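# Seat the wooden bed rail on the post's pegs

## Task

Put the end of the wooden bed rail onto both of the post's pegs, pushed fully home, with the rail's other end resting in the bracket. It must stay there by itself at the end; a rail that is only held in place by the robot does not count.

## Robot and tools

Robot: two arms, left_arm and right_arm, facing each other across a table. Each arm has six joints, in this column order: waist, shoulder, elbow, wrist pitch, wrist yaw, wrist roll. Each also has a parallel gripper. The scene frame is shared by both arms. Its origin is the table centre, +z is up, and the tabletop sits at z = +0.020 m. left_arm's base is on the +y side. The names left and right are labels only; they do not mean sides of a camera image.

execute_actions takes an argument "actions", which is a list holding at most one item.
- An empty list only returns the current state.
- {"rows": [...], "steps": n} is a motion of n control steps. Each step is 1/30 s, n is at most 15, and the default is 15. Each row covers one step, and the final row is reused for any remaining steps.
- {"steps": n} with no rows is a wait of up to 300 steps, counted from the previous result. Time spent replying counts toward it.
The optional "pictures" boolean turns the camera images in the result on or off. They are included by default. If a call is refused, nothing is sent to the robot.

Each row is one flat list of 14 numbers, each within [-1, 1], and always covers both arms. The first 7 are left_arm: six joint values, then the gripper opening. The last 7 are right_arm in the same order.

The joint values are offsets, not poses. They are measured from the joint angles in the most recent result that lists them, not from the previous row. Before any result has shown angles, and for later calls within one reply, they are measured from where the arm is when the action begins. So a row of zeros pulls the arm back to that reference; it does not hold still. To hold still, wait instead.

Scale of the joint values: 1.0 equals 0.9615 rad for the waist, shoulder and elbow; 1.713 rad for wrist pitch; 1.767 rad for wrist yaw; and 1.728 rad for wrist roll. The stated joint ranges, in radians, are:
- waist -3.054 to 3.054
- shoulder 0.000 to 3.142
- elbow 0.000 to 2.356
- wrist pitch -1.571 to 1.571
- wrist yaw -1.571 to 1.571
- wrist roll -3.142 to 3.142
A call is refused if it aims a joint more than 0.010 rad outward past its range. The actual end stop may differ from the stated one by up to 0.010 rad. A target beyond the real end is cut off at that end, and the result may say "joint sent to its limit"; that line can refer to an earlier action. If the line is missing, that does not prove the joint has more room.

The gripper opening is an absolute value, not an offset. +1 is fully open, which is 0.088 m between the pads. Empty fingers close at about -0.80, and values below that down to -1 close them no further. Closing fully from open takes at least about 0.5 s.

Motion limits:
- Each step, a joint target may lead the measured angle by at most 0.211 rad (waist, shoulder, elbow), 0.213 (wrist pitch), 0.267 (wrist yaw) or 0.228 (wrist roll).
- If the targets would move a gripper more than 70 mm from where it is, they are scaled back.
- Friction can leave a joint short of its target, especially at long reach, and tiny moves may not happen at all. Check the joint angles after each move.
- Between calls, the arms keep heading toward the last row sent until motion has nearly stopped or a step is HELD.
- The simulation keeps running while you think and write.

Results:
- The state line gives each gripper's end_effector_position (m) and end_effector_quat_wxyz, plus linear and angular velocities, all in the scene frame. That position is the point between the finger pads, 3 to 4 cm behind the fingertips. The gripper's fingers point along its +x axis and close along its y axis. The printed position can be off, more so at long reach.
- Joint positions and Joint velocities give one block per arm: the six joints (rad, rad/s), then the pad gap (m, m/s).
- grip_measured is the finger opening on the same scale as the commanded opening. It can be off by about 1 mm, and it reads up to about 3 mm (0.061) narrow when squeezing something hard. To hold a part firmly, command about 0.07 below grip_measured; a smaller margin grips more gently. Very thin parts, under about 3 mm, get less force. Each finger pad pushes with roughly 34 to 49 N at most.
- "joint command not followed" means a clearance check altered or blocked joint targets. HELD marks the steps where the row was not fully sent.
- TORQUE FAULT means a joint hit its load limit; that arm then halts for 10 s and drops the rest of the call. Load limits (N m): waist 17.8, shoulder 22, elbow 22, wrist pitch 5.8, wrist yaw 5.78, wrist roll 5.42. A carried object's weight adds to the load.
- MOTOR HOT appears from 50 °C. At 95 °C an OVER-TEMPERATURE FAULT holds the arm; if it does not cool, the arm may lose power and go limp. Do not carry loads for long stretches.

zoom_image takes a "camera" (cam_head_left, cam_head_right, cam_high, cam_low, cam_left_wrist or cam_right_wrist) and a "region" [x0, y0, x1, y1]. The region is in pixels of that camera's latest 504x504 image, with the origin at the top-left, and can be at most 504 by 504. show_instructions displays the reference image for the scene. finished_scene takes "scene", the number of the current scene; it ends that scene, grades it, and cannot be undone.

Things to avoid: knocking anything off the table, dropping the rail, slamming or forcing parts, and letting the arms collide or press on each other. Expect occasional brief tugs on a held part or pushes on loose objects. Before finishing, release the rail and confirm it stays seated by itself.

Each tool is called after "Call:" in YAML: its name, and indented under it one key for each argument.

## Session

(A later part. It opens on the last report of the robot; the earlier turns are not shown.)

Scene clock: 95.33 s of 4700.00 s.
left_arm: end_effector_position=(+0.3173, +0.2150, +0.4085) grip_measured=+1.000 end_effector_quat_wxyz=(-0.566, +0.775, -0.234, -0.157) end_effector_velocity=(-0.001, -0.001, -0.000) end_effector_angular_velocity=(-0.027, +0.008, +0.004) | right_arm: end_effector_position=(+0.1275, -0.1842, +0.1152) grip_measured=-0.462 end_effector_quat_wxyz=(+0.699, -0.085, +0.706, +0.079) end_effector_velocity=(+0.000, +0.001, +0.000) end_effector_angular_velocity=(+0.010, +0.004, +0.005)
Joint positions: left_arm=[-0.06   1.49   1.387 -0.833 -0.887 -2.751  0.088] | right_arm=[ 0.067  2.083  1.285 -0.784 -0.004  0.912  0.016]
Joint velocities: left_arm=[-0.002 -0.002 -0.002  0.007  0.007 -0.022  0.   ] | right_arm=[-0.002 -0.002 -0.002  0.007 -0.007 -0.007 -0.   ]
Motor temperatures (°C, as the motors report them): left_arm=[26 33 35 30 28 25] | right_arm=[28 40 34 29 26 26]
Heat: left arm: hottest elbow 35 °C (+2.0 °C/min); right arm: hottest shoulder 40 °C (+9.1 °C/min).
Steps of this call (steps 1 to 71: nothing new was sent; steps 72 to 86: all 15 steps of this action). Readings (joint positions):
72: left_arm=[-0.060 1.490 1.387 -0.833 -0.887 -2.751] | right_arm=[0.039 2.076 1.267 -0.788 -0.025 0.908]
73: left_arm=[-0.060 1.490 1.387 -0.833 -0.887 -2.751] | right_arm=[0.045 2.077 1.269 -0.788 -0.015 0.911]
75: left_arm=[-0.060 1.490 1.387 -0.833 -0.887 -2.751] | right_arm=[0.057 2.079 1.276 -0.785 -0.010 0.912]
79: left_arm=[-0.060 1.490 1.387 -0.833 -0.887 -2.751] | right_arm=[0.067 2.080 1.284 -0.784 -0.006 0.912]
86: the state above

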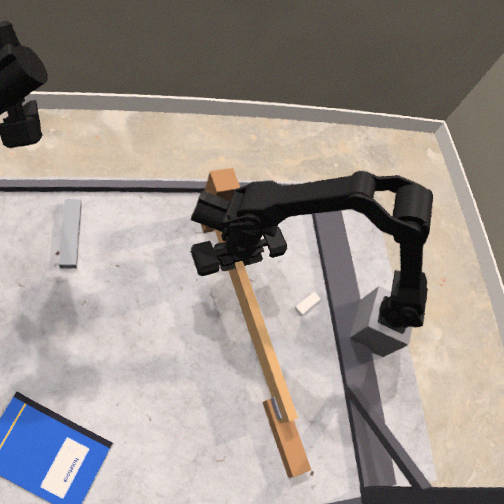

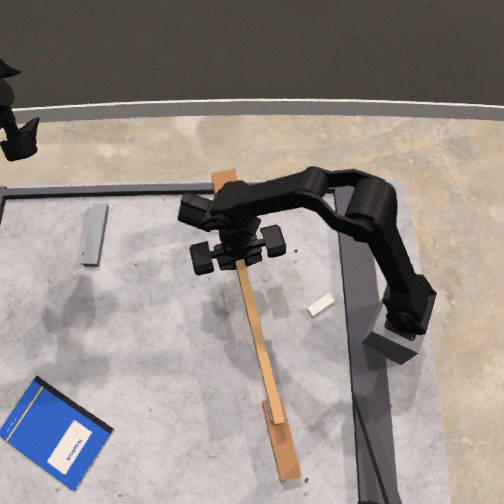

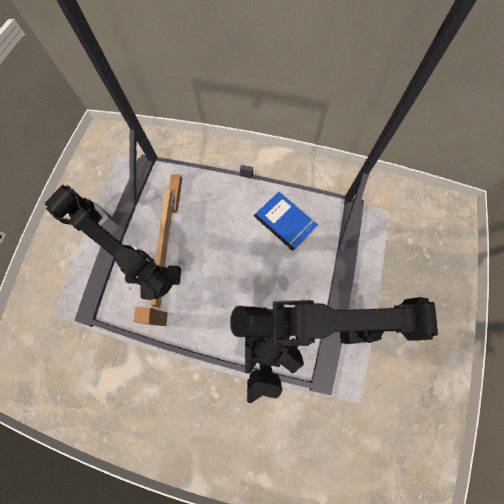

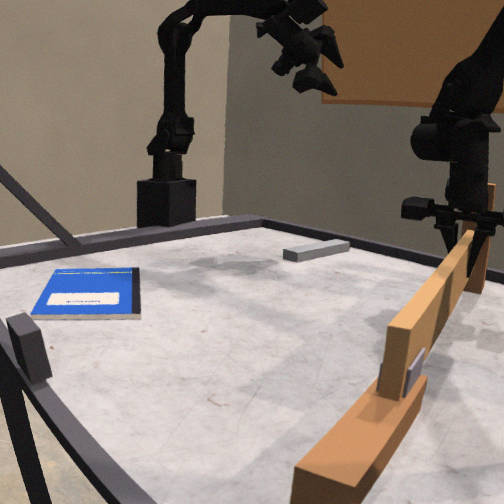

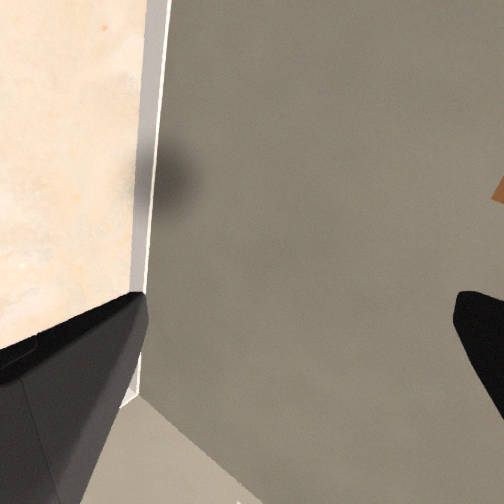

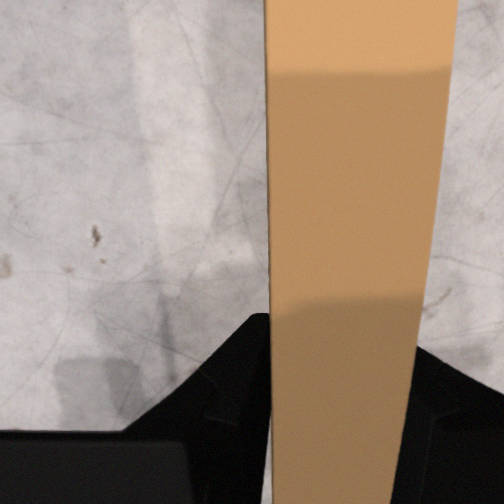

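Call:
execute_actions:
  actions:
    - {"rows":[[0,0,0,0,0,0,1,0,0.03,-0.04,0.035,0,0,-1]],"steps":10}
  pictures: false

Call:
execute_actions:
  actions:
    - {"rows":[[0,0,0,0,0,0,1,-0.02,0.005,0.01,0,0,0,-1],[0,0,0,0,0,0,1,-0.025,0.005,0.02,-0.005,0,0,-1],[0,0,0,0,0,0,1,-0.025,0,0.03,-0.01,0,0,-1],[0,0,0,0,0,0,1,-0.025,-0.005,0.04,-0.02,0,0,-1],[0,0,0,0,0,0,1,-0.025,-0.01,0.05,-0.03,0,0,-1],[0,0,0,0,0,0,1,-0.025,-0.015,0.06,-0.035,0,0,-1],[0,0,0,0,0,0,1,-0.025,-0.02,0.07,-0.04,0,0,-1],[0,0,0,0,0,0,1,-0.025,-0.03,0.08,-0.05,0,0,-1],[0,0,0,0,0,0,1,-0.025,-0.04,0.09,-0.06,0,0,-1]]}
  pictures: false

Call:
execute_actions:
  actions:
    - {"steps":15}
  pictures: false

Scene clock: 102.10 s of 4700.00 s.
left_arm: end_effector_position=(+0.3173, +0.2150, +0.4085) grip_measured=+1.000 end_effector_quat_wxyz=(-0.566, +0.775, -0.234, -0.157) end_effector_velocity=(+0.000, +0.006, -0.002) end_effector_angular_velocity=(+0.017, +0.001, +0.011) | right_arm: end_effector_position=(+0.1278, -0.1837, +0.1039) grip_measured=-0.462 end_effector_quat_wxyz=(+0.700, -0.079, +0.705, +0.083) end_effector_velocity=(-0.000, -0.001, -0.001) end_effector_angular_velocity=(+0.005, +0.006, +0.005)
Joint positions: left_arm=[-0.06   1.49   1.387 -0.833 -0.887 -2.751  0.088] | right_arm=[ 0.065  2.1    1.258 -0.729 -0.009  0.914  0.016]
Joint velocities: left_arm=[ 0.002 -0.007 -0.007 -0.022 -0.007 -0.007  0.   ] | right_arm=[-0.002 -0.002 -0.007  0.007 -0.007 -0.007  0.   ]
Motor temperatures (°C, as the motors report them): left_arm=[26 33 35 30 28 25] | right_arm=[28 39 33 28 26 26]
Heat: left arm: hottest elbow 35 °C (+2.0 °C/min); right arm: hottest shoulder 39 °C (+6.1 °C/min).
Steps of this call (steps 1 to 15: the robot went on to your last target; steps 16 to 90: nothing new was sent; then 3.43 s passed at rest; steps 91 to 100: all 10 steps of this action). Readings (joint positions):
91: left_arm=[-0.060 1.490 1.387 -0.833 -0.887 -2.751] | right_arm=[0.067 2.085 1.280 -0.773 -0.005 0.913]
92: left_arm=[-0.060 1.490 1.387 -0.833 -0.887 -2.751] | right_arm=[0.068 2.087 1.275 -0.758 -0.008 0.913]
94: left_arm=[-0.060 1.490 1.387 -0.833 -0.887 -2.751] | right_arm=[0.067 2.095 1.267 -0.739 -0.008 0.913]
98: left_arm=[-0.060 1.490 1.387 -0.833 -0.887 -2.751] | right_arm=[0.065 2.100 1.259 -0.730 -0.008 0.914]
100: the state above

Scene clock: 102.60 s of 4700.00 s.
left_arm: end_effector_position=(+0.3173, +0.2150, +0.4085) grip_measured=+1.000 end_effector_quat_wxyz=(-0.566, +0.775, -0.234, -0.157) end_effector_velocity=(+0.001, +0.002, -0.002) end_effector_angular_velocity=(+0.007, -0.002, +0.011) | right_arm: end_effector_position=(+0.1309, -0.1862, +0.1164) grip_measured=-0.462 end_effector_quat_wxyz=(+0.691, -0.084, +0.715, +0.066) end_effector_velocity=(-0.003, -0.002, +0.006) end_effector_angular_velocity=(-0.021, +0.018, +0.009)
Joint positions: left_arm=[-0.06   1.49   1.387 -0.833 -0.887 -2.751  0.088] | right_arm=[ 0.051  2.099  1.315 -0.826 -0.017  0.917  0.016]
Joint velocities: left_arm=[ 0.002  0.002 -0.002 -0.007 -0.007 -0.007  0.   ] | right_arm=[ 0.002 -0.002  0.022 -0.051 -0.007 -0.007 -0.   ]
Motor temperatures (°C, as the motors report them): left_arm=[26 33 35 30 28 25] | right_arm=[28 39 33 28 26 26]
Heat: left arm: hottest elbow 35 °C (+2.0 °C/min); right arm: hottest shoulder 39 °C (+6.0 °C/min).
Steps of this call (steps 1 to 15: all 15 steps of this action). Readings (joint positions):
1: left_arm=[-0.060 1.490 1.387 -0.833 -0.887 -2.751] | right_arm=[0.064 2.100 1.258 -0.729 -0.011 0.914]
2: left_arm=[-0.060 1.490 1.387 -0.833 -0.887 -2.751] | right_arm=[0.061 2.100 1.258 -0.730 -0.015 0.914]
4: left_arm=[-0.060 1.490 1.387 -0.833 -0.887 -2.751] | right_arm=[0.054 2.100 1.263 -0.743 -0.017 0.914]
8: left_arm=[-0.060 1.490 1.387 -0.833 -0.887 -2.751] | right_arm=[0.051 2.100 1.290 -0.785 -0.017 0.916]
15: the state above

Scene clock: 103.10 s of 4700.00 s.
left_arm: end_effector_position=(+0.3173, +0.2150, +0.4085) grip_measured=+1.000 end_effector_quat_wxyz=(-0.566, +0.775, -0.234, -0.157) end_effector_velocity=(-0.002, +0.001, -0.000) end_effector_angular_velocity=(+0.002, -0.003, +0.001) | right_arm: end_effector_position=(+0.1309, -0.1862, +0.1167) grip_measured=-0.462 end_effector_quat_wxyz=(+0.690, -0.084, +0.716, +0.066) end_effector_velocity=(-0.003, -0.001, -0.001) end_effector_angular_velocity=(-0.001, +0.025, +0.004)
Joint positions: left_arm=[-0.06   1.49   1.387 -0.833 -0.887 -2.751  0.088] | right_arm=[ 0.051  2.099  1.317 -0.829 -0.017  0.917  0.016]
Joint velocities: left_arm=[-0.007 -0.002 -0.002 -0.007 -0.007 -0.007  0.   ] | right_arm=[-0.002  0.002 -0.002 -0.007 -0.022 -0.007 -0.   ]
Motor temperatures (°C, as the motors report them): left_arm=[26 33 35 30 28 25] | right_arm=[28 40 34 28 26 26]
Heat: left arm: hottest elbow 35 °C (+2.0 °C/min); right arm: hottest shoulder 40 °C (+7.1 °C/min).
Steps of this call (steps 1 to 15: the robot went on to your last target). Readings (joint positions):
1: left_arm=[-0.060 1.490 1.387 -0.833 -0.887 -2.751] | right_arm=[0.051 2.099 1.316 -0.828 -0.017 0.917]
2: left_arm=[-0.060 1.490 1.387 -0.833 -0.887 -2.751] | right_arm=[0.051 2.099 1.316 -0.828 -0.017 0.917]
4: left_arm=[-0.060 1.490 1.387 -0.833 -0.887 -2.751] | right_arm=[0.051 2.099 1.317 -0.829 -0.017 0.917]
8: left_arm=[-0.060 1.490 1.387 -0.833 -0.887 -2.751] | right_arm=[0.051 2.099 1.317 -0.829 -0.017 0.917]
15: the state above
All arms were judged still, so your last target was given up. Only a new action makes them travel on or press farther. Fingers that are still opening or closing keep moving.

Call:
execute_actions:
  actions:
    - {"rows":[[0,0,0,0,0,0,1,-0.015,-0.02,0.01,-0.005,0,0,-1],[0,0,0,0,0,0,1,-0.015,-0.03,0.02,-0.01,0,0,-1],[0,0,0,0,0,0,1,-0.015,-0.04,0.03,-0.015,0,0,-1],[0,0,0,0,0,0,1,-0.015,-0.05,0.04,-0.02,0,0,-1],[0,0,0,0,0,0,1,-0.015,-0.06,0.05,-0.03,0,0,-1]]}
  pictures: false

Call:
execute_actions:
  actions:
    - {"steps":15}
  pictures: false

Scene clock: 107.70 s of 4700.00 s.
left_arm: end_effector_position=(+0.3173, +0.2150, +0.4085) grip_measured=+1.000 end_effector_quat_wxyz=(-0.566, +0.775, -0.234, -0.157) end_effector_velocity=(-0.000, +0.001, -0.002) end_effector_angular_velocity=(-0.005, +0.001, +0.013) | right_arm: end_effector_position=(+0.1312, -0.1872, +0.1296) grip_measured=-0.462 end_effector_quat_wxyz=(+0.689, -0.083, +0.717, +0.063) end_effector_velocity=(-0.001, -0.003, +0.002) end_effector_angular_velocity=(-0.018, +0.001, +0.010)
Joint positions: left_arm=[-0.06   1.49   1.387 -0.833 -0.887 -2.751  0.088] | right_arm=[ 0.048  2.076  1.338 -0.878 -0.02   0.919  0.016]
Joint velocities: left_arm=[-0.002  0.002 -0.002 -0.007 -0.007 -0.022  0.   ] | right_arm=[ 0.002 -0.002  0.002 -0.022  0.007 -0.007 -0.   ]
Motor temperatures (°C, as the motors report them): left_arm=[26 33 35 30 28 25] | right_arm=[27 42 34 28 26 26]
Heat: left arm: hottest elbow 35 °C (+2.0 °C/min); right arm: hottest shoulder 42 °C (+8.0 °C/min).
Steps of this call (steps 1 to 90: nothing new was sent; then 1.10 s passed at rest; steps 91 to 105: all 15 steps of this action). Readings (joint positions):
91: left_arm=[-0.060 1.490 1.387 -0.833 -0.887 -2.751] | right_arm=[0.051 2.099 1.317 -0.830 -0.017 0.917]
92: left_arm=[-0.060 1.490 1.387 -0.833 -0.887 -2.751] | right_arm=[0.051 2.099 1.317 -0.832 -0.017 0.917]
94: left_arm=[-0.060 1.490 1.387 -0.833 -0.887 -2.751] | right_arm=[0.049 2.096 1.323 -0.843 -0.017 0.919]
98: left_arm=[-0.060 1.490 1.387 -0.833 -0.887 -2.751] | right_arm=[0.048 2.082 1.335 -0.873 -0.019 0.919]
105: the state above

Scene clock: 108.20 s of 4700.00 s.
left_arm: end_effector_position=(+0.3173, +0.2150, +0.4085) grip_measured=+1.000 end_effector_quat_wxyz=(-0.566, +0.775, -0.234, -0.157) end_effector_velocity=(-0.000, +0.002, +0.000) end_effector_angular_velocity=(-0.005, +0.008, +0.002) | right_arm: end_effector_position=(+0.1311, -0.1873, +0.1296) grip_measured=-0.462 end_effector_quat_wxyz=(+0.689, -0.083, +0.717, +0.063) end_effector_velocity=(-0.001, -0.002, -0.001) end_effector_angular_velocity=(-0.008, +0.012, -0.010)
Joint positions: left_arm=[-0.06   1.49   1.387 -0.833 -0.887 -2.751  0.088] | right_arm=[ 0.048  2.076  1.338 -0.879 -0.02   0.919  0.016]
Joint velocities: left_arm=[ 0.002 -0.007 -0.002 -0.007  0.007 -0.007  0.   ] | right_arm=[-0.002  0.002 -0.002 -0.007 -0.007  0.007  0.   ]
Motor temperatures (°C, as the motors report them): left_arm=[26 33 35 30 28 25] | right_arm=[27 42 34 28 26 26]
Heat: left arm: hottest elbow 35 °C (+2.0 °C/min); right arm: hottest shoulder 42 °C (+8.1 °C/min).
Steps of this call (steps 1 to 15: the robot went on to your last target). Readings (joint positions):
1: left_arm=[-0.060 1.490 1.387 -0.833 -0.887 -2.751] | right_arm=[0.048 2.076 1.338 -0.879 -0.020 0.919]
2: left_arm=[-0.060 1.490 1.387 -0.833 -0.887 -2.751] | right_arm=[0.048 2.076 1.338 -0.879 -0.020 0.919]
4: left_arm=[-0.060 1.490 1.387 -0.833 -0.887 -2.751] | right_arm=[0.048 2.076 1.338 -0.879 -0.020 0.919]
8: left_arm=[-0.060 1.490 1.387 -0.833 -0.887 -2.751] | right_arm=[0.048 2.076 1.338 -0.879 -0.020 0.919]
15: the state above
All arms were judged still, so your last target was given up. Only a new action makes them travel on or press farther. Fingers that are still opening or closing keep moving.

Call:
execute_actions:
  actions: []

Scene clock: 118.00 s of 4700.00 s.
left_arm: end_effector_position=(+0.3173, +0.2150, +0.4085) grip_measured=+1.000 end_effector_quat_wxyz=(-0.566, +0.775, -0.234, -0.157) end_effector_velocity=(+0.001, +0.002, +0.001) end_effector_angular_velocity=(-0.004, -0.016, +0.014) | right_arm: end_effector_position=(+0.1311, -0.1873, +0.1296) grip_measured=-0.462 end_effector_quat_wxyz=(+0.689, -0.083, +0.717, +0.063) end_effector_velocity=(-0.002, -0.003, -0.001) end_effector_angular_velocity=(-0.007, +0.013, +0.019)
Joint positions: left_arm=[-0.06   1.49   1.387 -0.833 -0.887 -2.751  0.088] | right_arm=[ 0.048  2.076  1.338 -0.879 -0.02   0.919  0.016]
Joint velocities: left_arm=[-0.002 -0.002 -0.007  0.007 -0.022 -0.007  0.   ] | right_arm=[-0.002 -0.002 -0.007 -0.007 -0.007 -0.022 -0.   ]
Motor temperatures (°C, as the motors report them): left_arm=[26 33 35 30 28 25] | right_arm=[27 45 35 28 25 26]
Heat: left arm: hottest elbow 35 °C (+1.0 °C/min); right arm: hottest shoulder 45 °C (+10.1 °C/min).
Steps of this call (steps 1 to 90: nothing new was sent; then 6.80 s passed at rest). Readings (joint positions):
1: left_arm=[-0.060 1.490 1.387 -0.833 -0.887 -2.751] | right_arm=[0.048 2.076 1.338 -0.879 -0.020 0.919]
2: left_arm=[-0.060 1.490 1.387 -0.833 -0.887 -2.751] | right_arm=[0.048 2.076 1.338 -0.879 -0.020 0.919]
4: left_arm=[-0.060 1.490 1.387 -0.833 -0.887 -2.751] | right_arm=[0.048 2.076 1.338 -0.879 -0.020 0.919]
8: left_arm=[-0.060 1.490 1.387 -0.833 -0.887 -2.751] | right_arm=[0.048 2.076 1.338 -0.879 -0.020 0.919]
90: the state above

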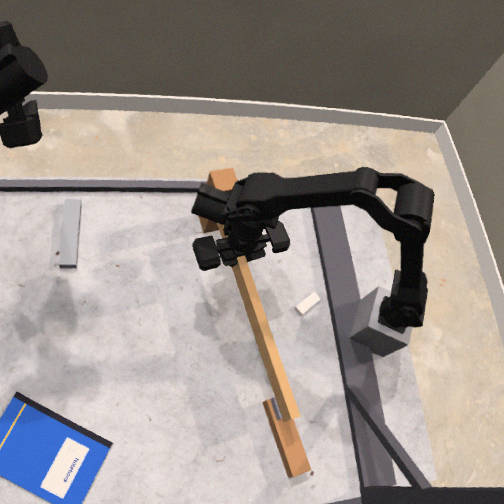

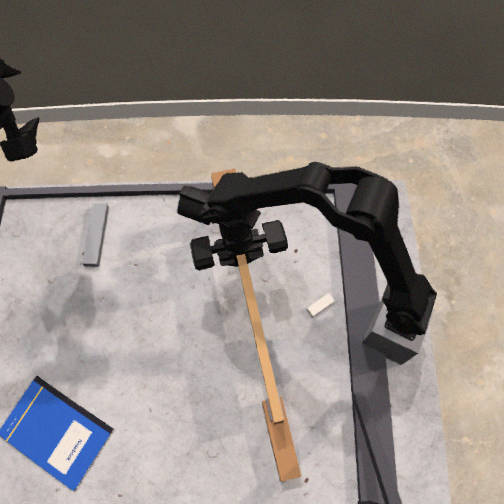

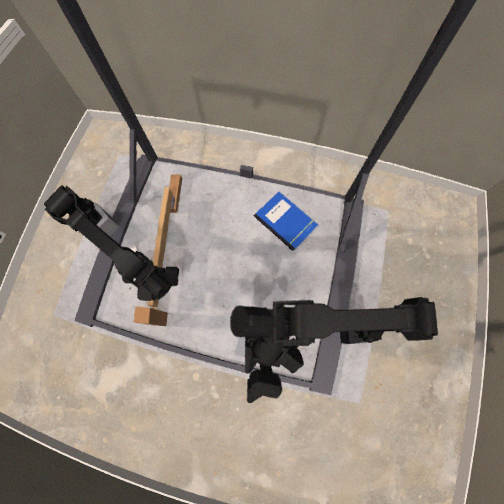

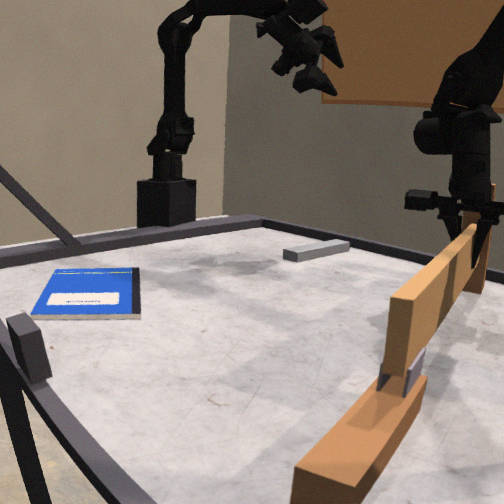

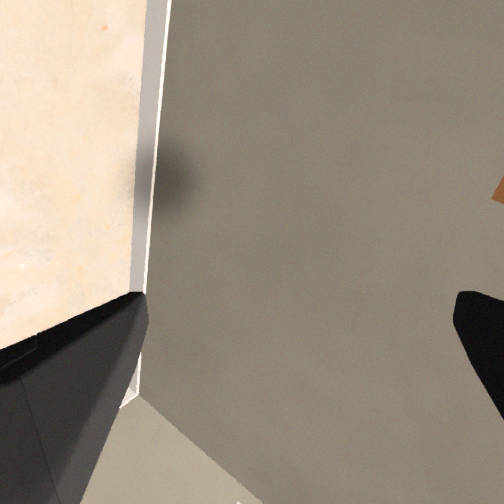

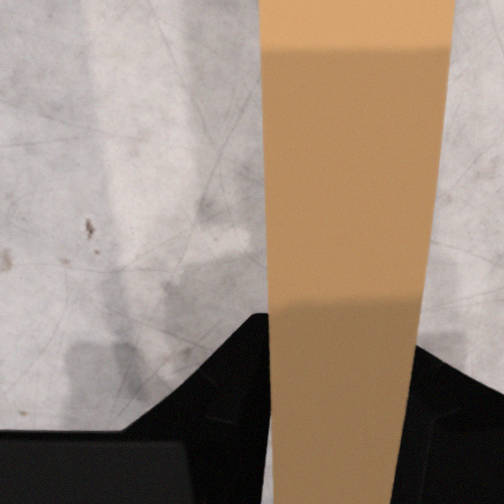

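Call:
execute_actions:
  actions:
    - {"rows":[[0,0,0,0,0,0,1,0.04,0.045,-0.04,0.046,0,0.022,-1]],"steps":15}
  pictures: false

Call:
zoom_image:
  camera: "cam_low"
  region: [400,180,504,300]

Scene clock: 120.40 s of 4700.00 s.
left_arm: end_effector_position=(+0.3173, +0.2150, +0.4085) grip_measured=+1.000 end_effector_quat_wxyz=(-0.566, +0.775, -0.234, -0.157) end_effector_velocity=(-0.000, -0.000, +0.001) end_effector_angular_velocity=(+0.000, -0.009, -0.002) | right_arm: end_effector_position=(+0.1251, -0.1811, +0.1120) grip_measured=-0.462 end_effector_quat_wxyz=(+0.696, -0.083, +0.710, +0.067) end_effector_velocity=(-0.000, +0.000, -0.001) end_effector_angular_velocity=(+0.006, +0.006, +0.019)
Joint positions: left_arm=[-0.06   1.49   1.387 -0.833 -0.887 -2.751  0.088] | right_arm=[ 0.076  2.107  1.309 -0.802 -0.006  0.942  0.016]
Joint velocities: left_arm=[-0.002 -0.002 -0.002  0.007 -0.007  0.007  0.   ] | right_arm=[-0.002  0.002 -0.002  0.007 -0.007 -0.022 -0.   ]
Motor temperatures (°C, as the motors report them): left_arm=[26 33 35 30 28 25] | right_arm=[27 46 35 28 25 26]
Heat: left arm: hottest elbow 35 °C (+1.0 °C/min); right arm: hottest shoulder 46 °C (+10.1 °C/min).
Steps of this call (steps 1 to 57: nothing new was sent; steps 58 to 72: all 15 steps of this action). Readings (joint positions):
58: left_arm=[-0.060 1.490 1.387 -0.833 -0.887 -2.751] | right_arm=[0.051 2.079 1.332 -0.868 -0.018 0.928]
59: left_arm=[-0.060 1.490 1.387 -0.833 -0.887 -2.751] | right_arm=[0.058 2.082 1.325 -0.847 -0.016 0.932]
61: left_arm=[-0.060 1.490 1.387 -0.833 -0.887 -2.751] | right_arm=[0.073 2.095 1.319 -0.816 -0.012 0.933]
65: left_arm=[-0.060 1.490 1.387 -0.833 -0.887 -2.751] | right_arm=[0.076 2.107 1.312 -0.805 -0.005 0.940]
72: the state above

Region (400, 180, 504, 300) of cam_low's 504x504 image, scaled by 4.200, with more detail than that image has; it fills the left 437 columns of this view, and the rest is white.

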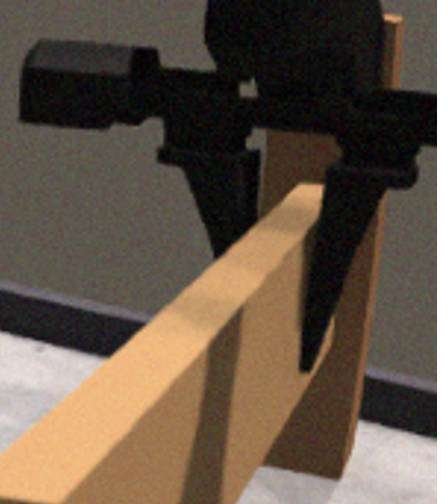

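Call:
execute_actions:
  actions:
    - {"rows":[[0,0,0,0,0,0,1,-0.06,0.025,0.03,0.0,0,-0.033,-1]],"steps":15}
  pictures: false

Scene clock: 123.10 s of 4700.00 s.
left_arm: end_effector_position=(+0.3173, +0.2150, +0.4085) grip_measured=+1.000 end_effector_quat_wxyz=(-0.566, +0.775, -0.234, -0.157) end_effector_velocity=(+0.001, +0.002, -0.002) end_effector_angular_velocity=(+0.007, -0.002, +0.011) | right_arm: end_effector_position=(+0.1308, -0.1839, +0.1095) grip_measured=-0.462 end_effector_quat_wxyz=(+0.685, -0.085, +0.720, +0.074) end_effector_velocity=(+0.002, +0.000, +0.000) end_effector_angular_velocity=(+0.010, +0.004, -0.000)
Joint positions: left_arm=[-0.06   1.49   1.387 -0.833 -0.887 -2.751  0.088] | right_arm=[ 0.047  2.119  1.315 -0.806 -0.034  0.899  0.016]
Joint velocities: left_arm=[ 0.002  0.002 -0.002 -0.007 -0.007 -0.007  0.   ] | right_arm=[-0.007 -0.002 -0.002  0.007 -0.007 -0.007 -0.   ]
Motor temperatures (°C, as the motors report them): left_arm=[26 33 36 30 28 25] | right_arm=[27 45 35 28 25 26]
Heat: left arm: hottest elbow 36 °C (+2.0 °C/min); right arm: hottest shoulder 45 °C (+9.1 °C/min).
Steps of this call (steps 1 to 15: the robot went on to your last target; steps 16 to 66: nothing new was sent; steps 67 to 81: all 15 steps of this action). Readings (joint positions):
67: left_arm=[-0.060 1.490 1.387 -0.833 -0.887 -2.751] | right_arm=[0.071 2.110 1.310 -0.802 -0.012 0.930]
68: left_arm=[-0.060 1.490 1.387 -0.833 -0.887 -2.751] | right_arm=[0.063 2.112 1.311 -0.802 -0.015 0.921]
70: left_arm=[-0.060 1.490 1.387 -0.833 -0.887 -2.751] | right_arm=[0.048 2.118 1.313 -0.804 -0.032 0.908]
74: left_arm=[-0.060 1.490 1.387 -0.833 -0.887 -2.751] | right_arm=[0.047 2.119 1.315 -0.805 -0.034 0.901]
81: the state above

Blocked at 0.131 again. Sweep up slowly with light press.

Call:
execute_actions:
  actions:
    - {"rows":[[0,0,0,0,0,0,1,-0.015,-0.004,0.004,-0.004,0,0,-1],[0,0,0,0,0,0,1,-0.015,-0.008,0.009,-0.009,0,0,-1],[0,0,0,0,0,0,1,-0.015,-0.012,0.013,-0.013,0,0,-1],[0,0,0,0,0,0,1,-0.015,-0.016,0.018,-0.018,0,0,-1],[0,0,0,0,0,0,1,-0.015,-0.02,0.022,-0.022,0,0,-1],[0,0,0,0,0,0,1,-0.015,-0.024,0.027,-0.027,0,0,-1],[0,0,0,0,0,0,1,-0.015,-0.028,0.031,-0.031,0,0,-1],[0,0,0,0,0,0,1,-0.015,-0.032,0.036,-0.036,0,0,-1],[0,0,0,0,0,0,1,-0.015,-0.036,0.04,-0.04,0,0,-1],[0,0,0,0,0,0,1,-0.015,-0.04,0.045,-0.045,0,0,-1]],"steps":15}
  pictures: false

Scene clock: 130.07 s of 4700.00 s.
left_arm: end_effector_position=(+0.3173, +0.2150, +0.4085) grip_measured=+1.000 end_effector_quat_wxyz=(-0.566, +0.775, -0.234, -0.157) end_effector_velocity=(+0.001, +0.001, +0.001) end_effector_angular_velocity=(-0.012, -0.006, +0.011) | right_arm: end_effector_position=(+0.1312, -0.1886, +0.1177) grip_measured=-0.462 end_effector_quat_wxyz=(+0.679, -0.088, +0.726, +0.060) end_effector_velocity=(-0.002, +0.002, +0.009) end_effector_angular_velocity=(+0.017, +0.017, +0.003)
Joint positions: left_arm=[-0.06   1.49   1.387 -0.833 -0.887 -2.751  0.088] | right_arm=[ 0.04   2.112  1.341 -0.869 -0.035  0.907  0.016]
Joint velocities: left_arm=[ 0.002 -0.002 -0.002  0.007 -0.007 -0.007  0.   ] | right_arm=[-0.002 -0.017  0.012 -0.022 -0.022 -0.007 -0.   ]
Motor temperatures (°C, as the motors report them): left_arm=[26 33 36 30 28 25] | right_arm=[28 44 35 28 26 26]
Heat: left arm: hottest elbow 36 °C (+2.0 °C/min); right arm: hottest shoulder 44 °C (+8.1 °C/min).
Steps of this call (steps 1 to 15: the robot went on to your last target; steps 16 to 90: nothing new was sent; then 3.47 s passed at rest; steps 91 to 105: all 15 steps of this action). Readings (joint positions):
91: left_arm=[-0.060 1.490 1.387 -0.833 -0.887 -2.751] | right_arm=[0.047 2.119 1.315 -0.807 -0.034 0.899]
92: left_arm=[-0.060 1.490 1.387 -0.833 -0.887 -2.751] | right_arm=[0.047 2.119 1.315 -0.807 -0.034 0.899]
94: left_arm=[-0.060 1.490 1.387 -0.833 -0.887 -2.751] | right_arm=[0.047 2.119 1.316 -0.811 -0.034 0.900]
98: left_arm=[-0.060 1.490 1.387 -0.833 -0.887 -2.751] | right_arm=[0.040 2.119 1.327 -0.840 -0.035 0.905]
105: the state above

Call:
execute_actions:
  actions:
    - {"rows":[[0,0,0,0,0,0,1,0.08,0.0,0.0,0.0,0,0.045,-1]],"steps":15}

Call:
zoom_image:
  camera: "cam_head_left"
  region: [180,160,300,280]

Call:
zoom_image:
  camera: "cam_high"
  region: [120,260,200,330]

Scene clock: 133.37 s of 4700.00 s.
left_arm: end_effector_position=(+0.3173, +0.2150, +0.4085) grip_measured=+1.000 end_effector_quat_wxyz=(-0.566, +0.775, -0.234, -0.157) end_effector_velocity=(-0.002, +0.001, -0.003) end_effector_angular_velocity=(+0.004, +0.010, -0.003) | right_arm: end_effector_position=(+0.1202, -0.1819, +0.1177) grip_measured=-0.462 end_effector_quat_wxyz=(+0.691, -0.090, +0.715, +0.053) end_effector_velocity=(+0.001, +0.003, +0.001) end_effector_angular_velocity=(+0.015, +0.003, +0.019)
Joint positions: left_arm=[-0.06   1.49   1.387 -0.833 -0.887 -2.751  0.088] | right_arm=[ 0.088  2.112  1.342 -0.863 -0.005  0.963  0.016]
Joint velocities: left_arm=[-0.002 -0.002 -0.007 -0.007  0.007 -0.007  0.   ] | right_arm=[-0.002 -0.002  0.002  0.007 -0.007 -0.022 -0.001]
Motor temperatures (°C, as the motors report them): left_arm=[26 33 36 30 28 25] | right_arm=[28 45 35 28 26 26]
Heat: left arm: hottest elbow 36 °C (+2.0 °C/min); right arm: hottest shoulder 45 °C (+9.1 °C/min).
Steps of this call (steps 1 to 15: the robot went on to your last target; steps 16 to 84: nothing new was sent; steps 85 to 99: all 15 steps of this action). Readings (joint positions):
85: left_arm=[-0.060 1.490 1.387 -0.833 -0.887 -2.751] | right_arm=[0.046 2.112 1.342 -0.870 -0.027 0.927]
86: left_arm=[-0.060 1.490 1.387 -0.833 -0.887 -2.751] | right_arm=[0.056 2.112 1.342 -0.866 -0.018 0.938]
88: left_arm=[-0.060 1.490 1.387 -0.833 -0.887 -2.751] | right_arm=[0.083 2.112 1.342 -0.866 -0.014 0.951]
92: left_arm=[-0.060 1.490 1.387 -0.833 -0.887 -2.751] | right_arm=[0.088 2.112 1.342 -0.863 -0.005 0.961]
99: the state above

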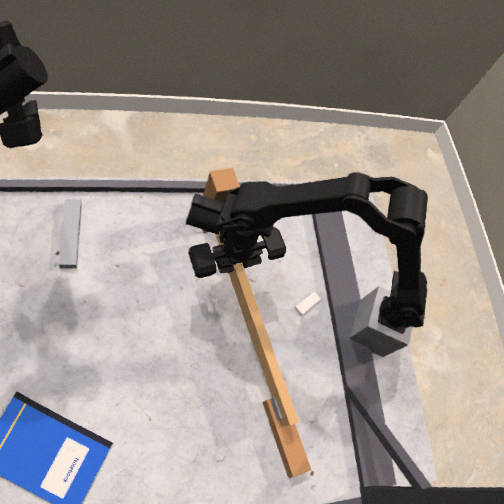

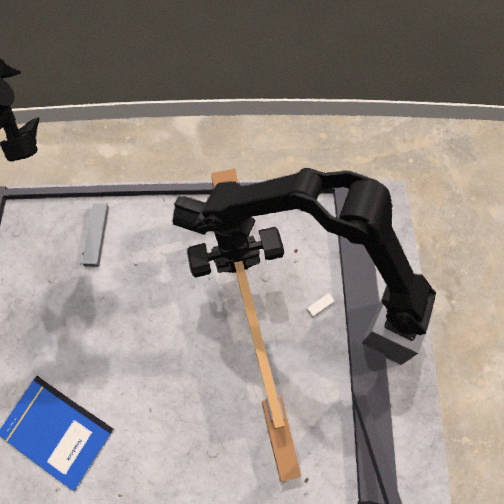

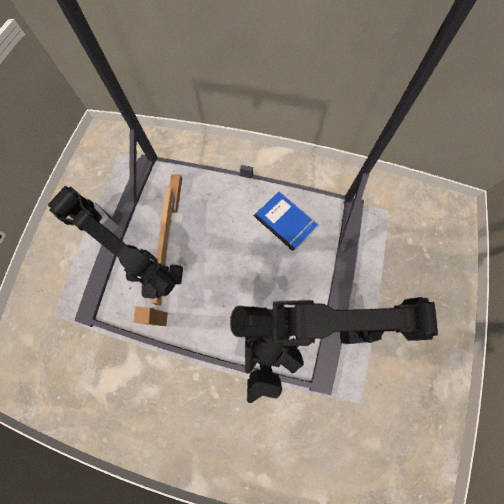

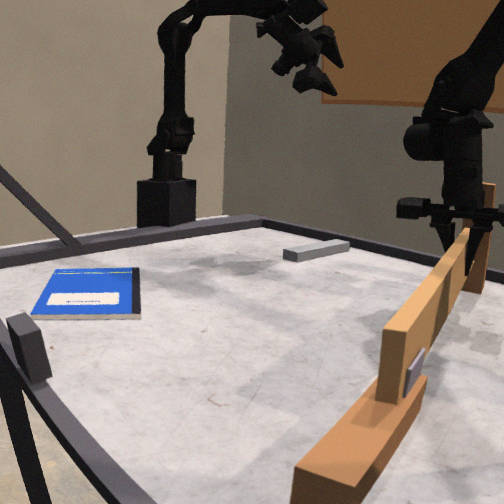

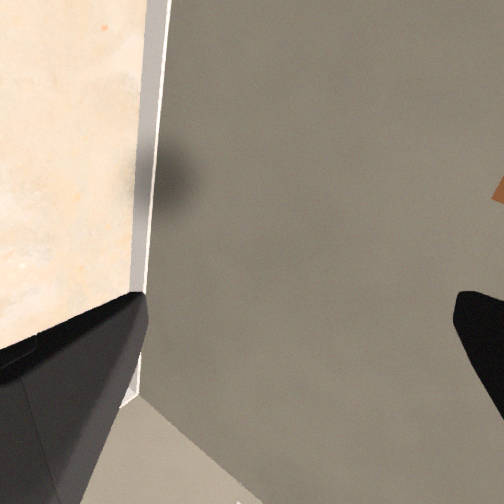

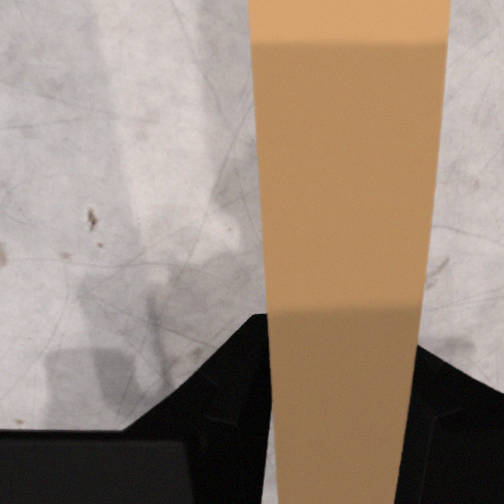

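Region (180, 160, 300, 280) of cam_head_left's 504x504 image, scaled by 4.200, with more detail than that image has.

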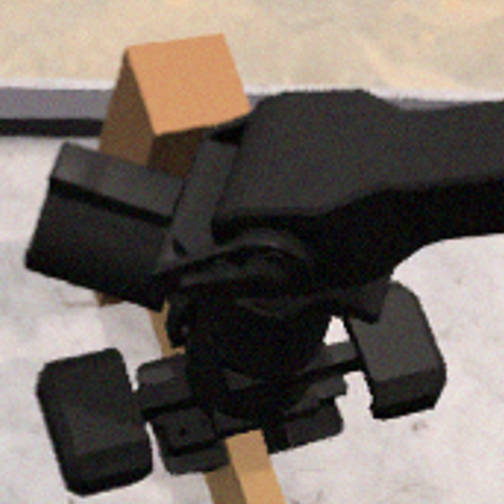

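Region (120, 260, 200, 330) of cam_high's 504x504 image, scaled by 6.300, with more detail than that image has; it fills the top 441 rows of this view, and the rest is white.

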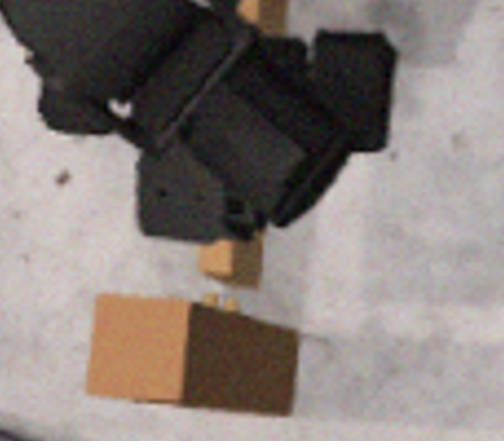

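Call:
execute_actions:
  actions:
    - {"rows":[[0,0,0,0,0,0,1,-0.09,0.0,0.0,0.0,0,-0.05,-1]],"steps":15}

Call:
zoom_image:
  camera: "cam_high"
  region: [120,260,200,330]

Scene clock: 137.93 s of 4700.00 s.
left_arm: end_effector_position=(+0.3173, +0.2150, +0.4085) grip_measured=+1.000 end_effector_quat_wxyz=(-0.566, +0.775, -0.234, -0.157) end_effector_velocity=(-0.002, +0.000, -0.001) end_effector_angular_velocity=(-0.013, +0.012, +0.004) | right_arm: end_effector_position=(+0.1326, -0.1897, +0.1174) grip_measured=-0.462 end_effector_quat_wxyz=(+0.676, -0.087, +0.729, +0.061) end_effector_velocity=(-0.003, -0.005, +0.001) end_effector_angular_velocity=(-0.015, +0.017, +0.019)
Joint positions: left_arm=[-0.06   1.49   1.387 -0.833 -0.887 -2.751  0.088] | right_arm=[ 0.032  2.113  1.34  -0.869 -0.043  0.897  0.016]
Joint velocities: left_arm=[-0.002 -0.002 -0.002 -0.007  0.007 -0.022  0.   ] | right_arm=[-0.002 -0.002 -0.002 -0.022 -0.007 -0.022 -0.   ]
Motor temperatures (°C, as the motors report them): left_arm=[26 34 36 30 28 25] | right_arm=[28 45 35 28 26 26]
Heat: left arm: hottest elbow 36 °C (+1.0 °C/min); right arm: hottest shoulder 45 °C (+7.0 °C/min).
Steps of this call (steps 1 to 15: the robot went on to your last target; steps 16 to 90: nothing new was sent; then 1.07 s passed at rest; steps 91 to 105: all 15 steps of this action). Readings (joint positions):
91: left_arm=[-0.060 1.490 1.387 -0.833 -0.887 -2.751] | right_arm=[0.080 2.112 1.342 -0.864 -0.014 0.944]
92: left_arm=[-0.060 1.490 1.387 -0.833 -0.887 -2.751] | right_arm=[0.067 2.112 1.342 -0.868 -0.026 0.930]
94: left_arm=[-0.060 1.490 1.387 -0.833 -0.887 -2.751] | right_arm=[0.038 2.113 1.342 -0.868 -0.035 0.914]
98: left_arm=[-0.060 1.490 1.387 -0.833 -0.887 -2.751] | right_arm=[0.032 2.113 1.340 -0.870 -0.045 0.901]
105: the state above

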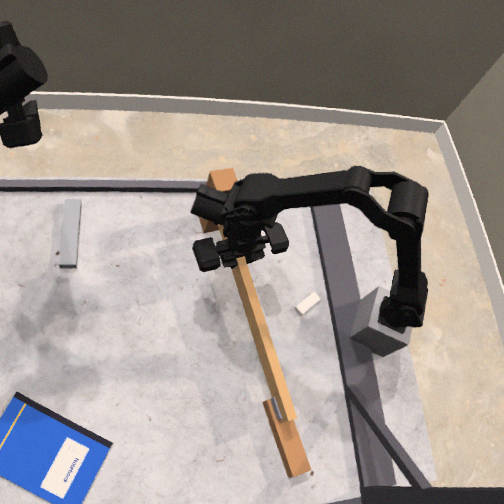

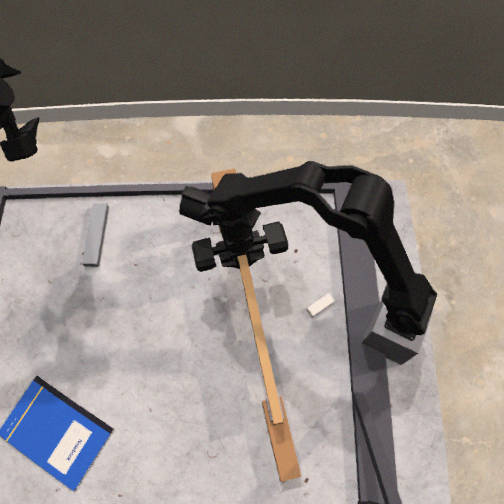

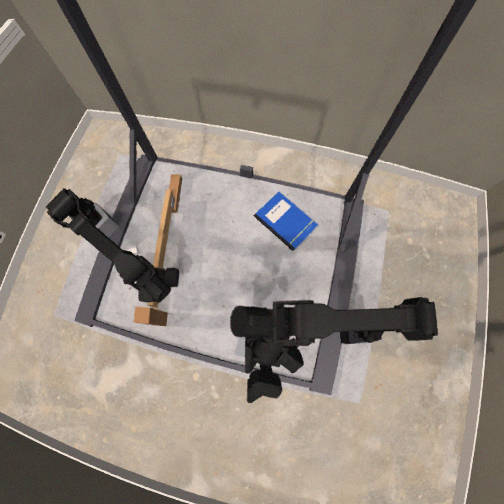

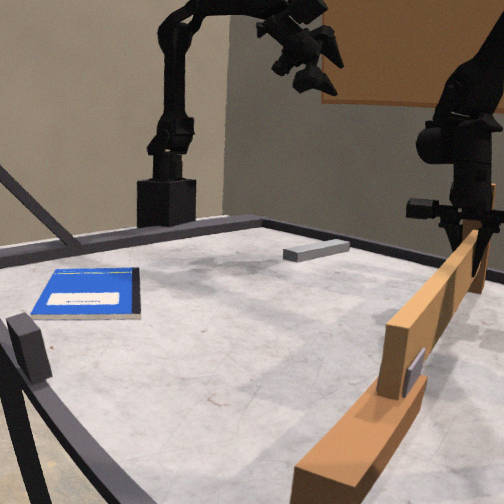

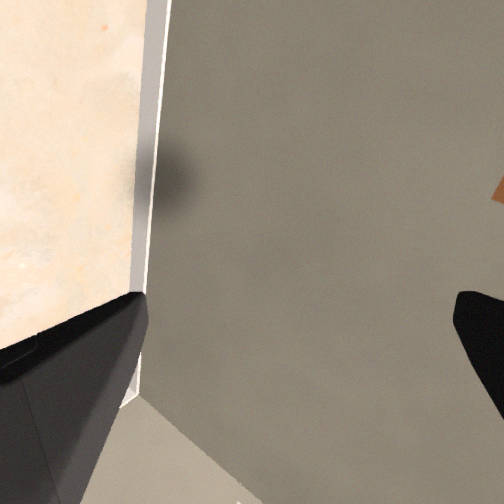

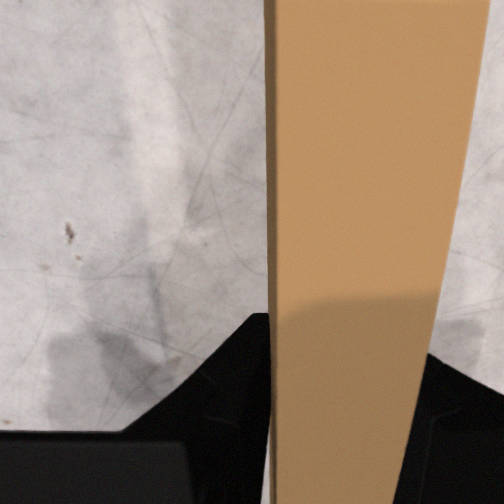

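Region (120, 260, 200, 330) of cam_high's 504x504 image, scaled by 6.300, with more detail than that image has; it fills the top 441 rows of this view, and the rest is white.

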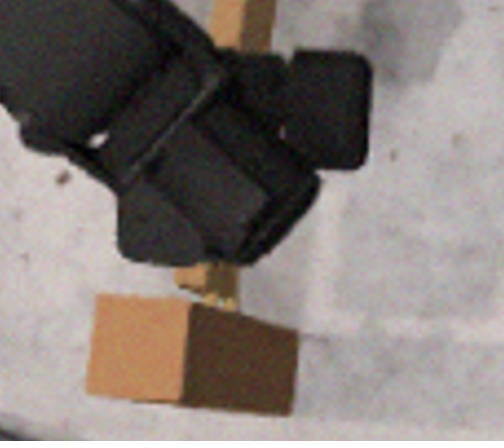

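Call:
execute_actions:
  actions:
    - {"rows":[[0,0,0,0,0,0,1,-0.01,0.004,0.005,0,0,0,-1],[0,0,0,0,0,0,1,-0.01,0.008,0.01,0,0,0,-1],[0,0,0,0,0,0,1,-0.01,0.012,0.015,0,0,0,-1],[0,0,0,0,0,0,1,-0.01,0.016,0.02,0,0,0,-1],[0,0,0,0,0,0,1,-0.01,0.02,0.025,0,0,0,-1],[0,0,0,0,0,0,1,-0.01,0.024,0.03,0,0,0,-1],[0,0,0,0,0,0,1,-0.01,0.028,0.035,0,0,0,-1],[0,0,0,0,0,0,1,-0.01,0.032,0.04,0,0,0,-1],[0,0,0,0,0,0,1,-0.01,0.036,0.045,0,0,0,-1],[0,0,0,0,0,0,1,-0.01,0.04,0.05,0,0,0,-1]],"steps":15}
  pictures: false

Scene clock: 142.47 s of 4700.00 s.
left_arm: end_effector_position=(+0.3173, +0.2150, +0.4085) grip_measured=+1.000 end_effector_quat_wxyz=(-0.566, +0.775, -0.234, -0.157) end_effector_velocity=(-0.001, +0.002, -0.002) end_effector_angular_velocity=(+0.007, -0.002, +0.006) | right_arm: end_effector_position=(+0.1323, -0.1868, +0.1129) grip_measured=-0.462 end_effector_quat_wxyz=(+0.671, -0.088, +0.734, +0.057) end_effector_velocity=(+0.000, +0.001, +0.001) end_effector_angular_velocity=(+0.002, +0.008, +0.004)
Joint positions: left_arm=[-0.06   1.49   1.387 -0.833 -0.887 -2.751  0.088] | right_arm=[ 0.032  2.139  1.361 -0.877 -0.052  0.902  0.016]
Joint velocities: left_arm=[-0.002 -0.002 -0.007 -0.007 -0.007 -0.007  0.   ] | right_arm=[-0.002  0.002  0.007 -0.007 -0.007 -0.007 -0.   ]
Motor temperatures (°C, as the motors report them): left_arm=[26 34 36 30 28 25] | right_arm=[28 45 34 28 26 26]
Heat: left arm: hottest elbow 36 °C (+1.0 °C/min); right arm: hottest shoulder 45 °C (+6.1 °C/min).
Steps of this call (steps 1 to 15: the robot went on to your last target; steps 16 to 90: nothing new was sent; then 1.03 s passed at rest; steps 91 to 105: all 15 steps of this action). Readings (joint positions):
91: left_arm=[-0.060 1.490 1.387 -0.833 -0.887 -2.751] | right_arm=[0.032 2.113 1.340 -0.869 -0.044 0.897]
92: left_arm=[-0.060 1.490 1.387 -0.833 -0.887 -2.751] | right_arm=[0.032 2.113 1.340 -0.869 -0.045 0.898]
94: left_arm=[-0.060 1.490 1.387 -0.833 -0.887 -2.751] | right_arm=[0.032 2.115 1.340 -0.869 -0.046 0.901]
98: left_arm=[-0.060 1.490 1.387 -0.833 -0.887 -2.751] | right_arm=[0.032 2.125 1.348 -0.870 -0.049 0.902]
105: the state above

Call:
execute_actions:
  actions:
    - {"rows":[[0,0,0,0,0,0,1,0.07,-0.01,0.03,-0.02,0,0.04,-1]],"steps":15}
  pictures: false

Scene clock: 145.13 s of 4700.00 s.
left_arm: end_effector_position=(+0.3173, +0.2150, +0.4085) grip_measured=+1.000 end_effector_quat_wxyz=(-0.566, +0.775, -0.234, -0.157) end_effector_velocity=(-0.001, -0.002, +0.002) end_effector_angular_velocity=(-0.019, +0.004, -0.003) | right_arm: end_effector_position=(+0.1253, -0.1812, +0.1169) grip_measured=-0.462 end_effector_quat_wxyz=(+0.682, -0.093, +0.724, +0.047) end_effector_velocity=(-0.002, -0.004, +0.000) end_effector_angular_velocity=(-0.017, +0.015, -0.010)
Joint positions: left_arm=[-0.06   1.49   1.387 -0.833 -0.887 -2.751  0.088] | right_arm=[ 0.07   2.14   1.381 -0.898 -0.019  0.949  0.016]
Joint velocities: left_arm=[-0.002 -0.002  0.002  0.007  0.007 -0.007  0.   ] | right_arm=[-0.002  0.002  0.002 -0.022 -0.007  0.007 -0.   ]
Motor temperatures (°C, as the motors report them): left_arm=[26 34 36 30 28 25] | right_arm=[28 44 35 28 26 26]
Heat: left arm: hottest elbow 36 °C (+1.0 °C/min); right arm: hottest shoulder 44 °C (+6.0 °C/min).
Steps of this call (steps 1 to 15: the robot went on to your last target; steps 16 to 65: nothing new was sent; steps 66 to 80: all 15 steps of this action). Readings (joint positions):
66: left_arm=[-0.060 1.490 1.387 -0.833 -0.887 -2.751] | right_arm=[0.038 2.140 1.363 -0.879 -0.045 0.918]
67: left_arm=[-0.060 1.490 1.387 -0.833 -0.887 -2.751] | right_arm=[0.048 2.140 1.367 -0.881 -0.037 0.927]
69: left_arm=[-0.060 1.490 1.387 -0.833 -0.887 -2.751] | right_arm=[0.068 2.140 1.376 -0.889 -0.024 0.939]
73: left_arm=[-0.060 1.490 1.387 -0.833 -0.887 -2.751] | right_arm=[0.070 2.140 1.380 -0.897 -0.019 0.947]
80: the state above

Call:
execute_actions:
  actions:
    - {"rows":[[0,0,0,0,0,0,1,-0.05,0.0,0.0,0.0,0,-0.028,-1]],"steps":15}

Call:
zoom_image:
  camera: "cam_high"
  region: [120,260,200,330]

Scene clock: 148.30 s of 4700.00 s.
left_arm: end_effector_position=(+0.3173, +0.2150, +0.4085) grip_measured=+1.000 end_effector_quat_wxyz=(-0.566, +0.775, -0.234, -0.157) end_effector_velocity=(+0.000, +0.004, -0.000) end_effector_angular_velocity=(-0.002, -0.010, +0.022) | right_arm: end_effector_position=(+0.1313, -0.1848, +0.1168) grip_measured=-0.462 end_effector_quat_wxyz=(+0.674, -0.093, +0.731, +0.054) end_effector_velocity=(-0.002, -0.004, +0.002) end_effector_angular_velocity=(-0.013, +0.014, -0.010)
Joint positions: left_arm=[-0.06   1.49   1.387 -0.833 -0.887 -2.751  0.088] | right_arm=[ 0.043  2.14   1.38  -0.9   -0.039  0.911  0.016]
Joint velocities: left_arm=[-0.002 -0.002 -0.007 -0.007 -0.022 -0.022  0.   ] | right_arm=[-0.002 -0.007 -0.002 -0.022 -0.007  0.007 -0.   ]
Motor temperatures (°C, as the motors report them): left_arm=[26 34 36 30 28 25] | right_arm=[28 44 34 28 27 26]
Heat: left arm: hottest elbow 36 °C (+1.0 °C/min); right arm: hottest shoulder 44 °C (+5.1 °C/min).
Steps of this call (steps 1 to 15: the robot went on to your last target; steps 16 to 80: nothing new was sent; steps 81 to 95: all 15 steps of this action). Readings (joint positions):
81: left_arm=[-0.060 1.490 1.387 -0.833 -0.887 -2.751] | right_arm=[0.065 2.140 1.381 -0.899 -0.024 0.939]
82: left_arm=[-0.060 1.490 1.387 -0.833 -0.887 -2.751] | right_arm=[0.057 2.140 1.381 -0.904 -0.032 0.930]
84: left_arm=[-0.060 1.490 1.387 -0.833 -0.887 -2.751] | right_arm=[0.048 2.140 1.380 -0.906 -0.042 0.922]
88: left_arm=[-0.060 1.490 1.387 -0.833 -0.887 -2.751] | right_arm=[0.045 2.140 1.380 -0.900 -0.036 0.914]
95: the state above

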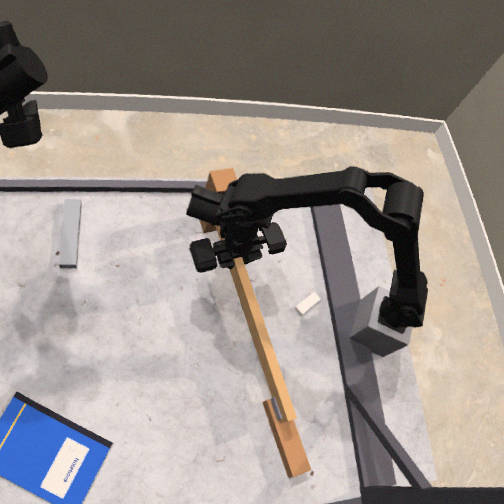

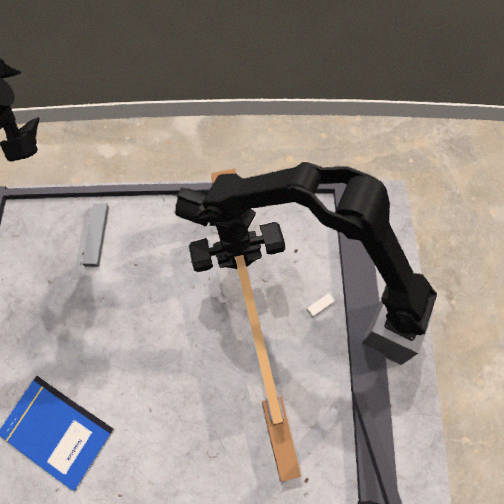

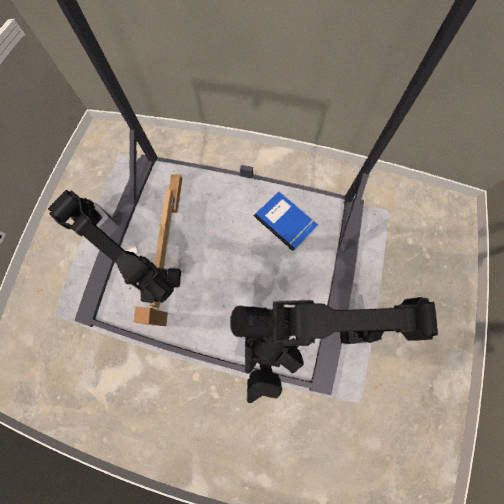

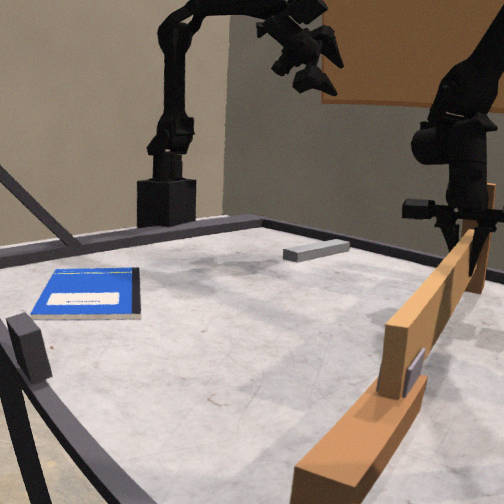

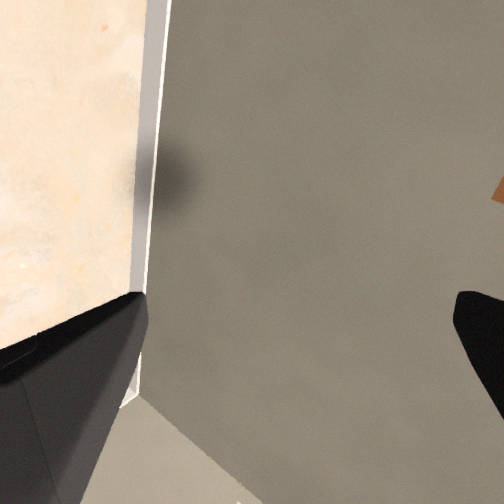

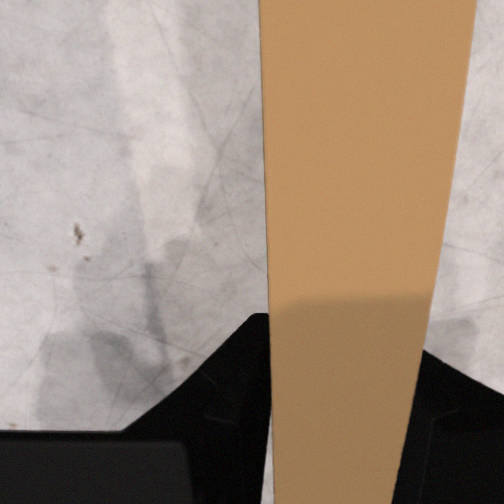

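Region (120, 260, 200, 330) of cam_high's 504x504 image, scaled by 6.300, with more detail than that image has; it fills the top 441 rows of this view, and the rest is white.

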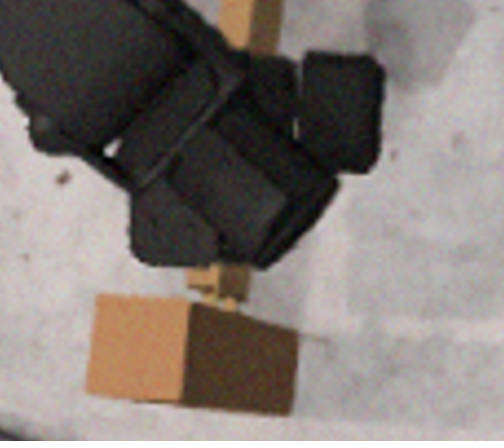

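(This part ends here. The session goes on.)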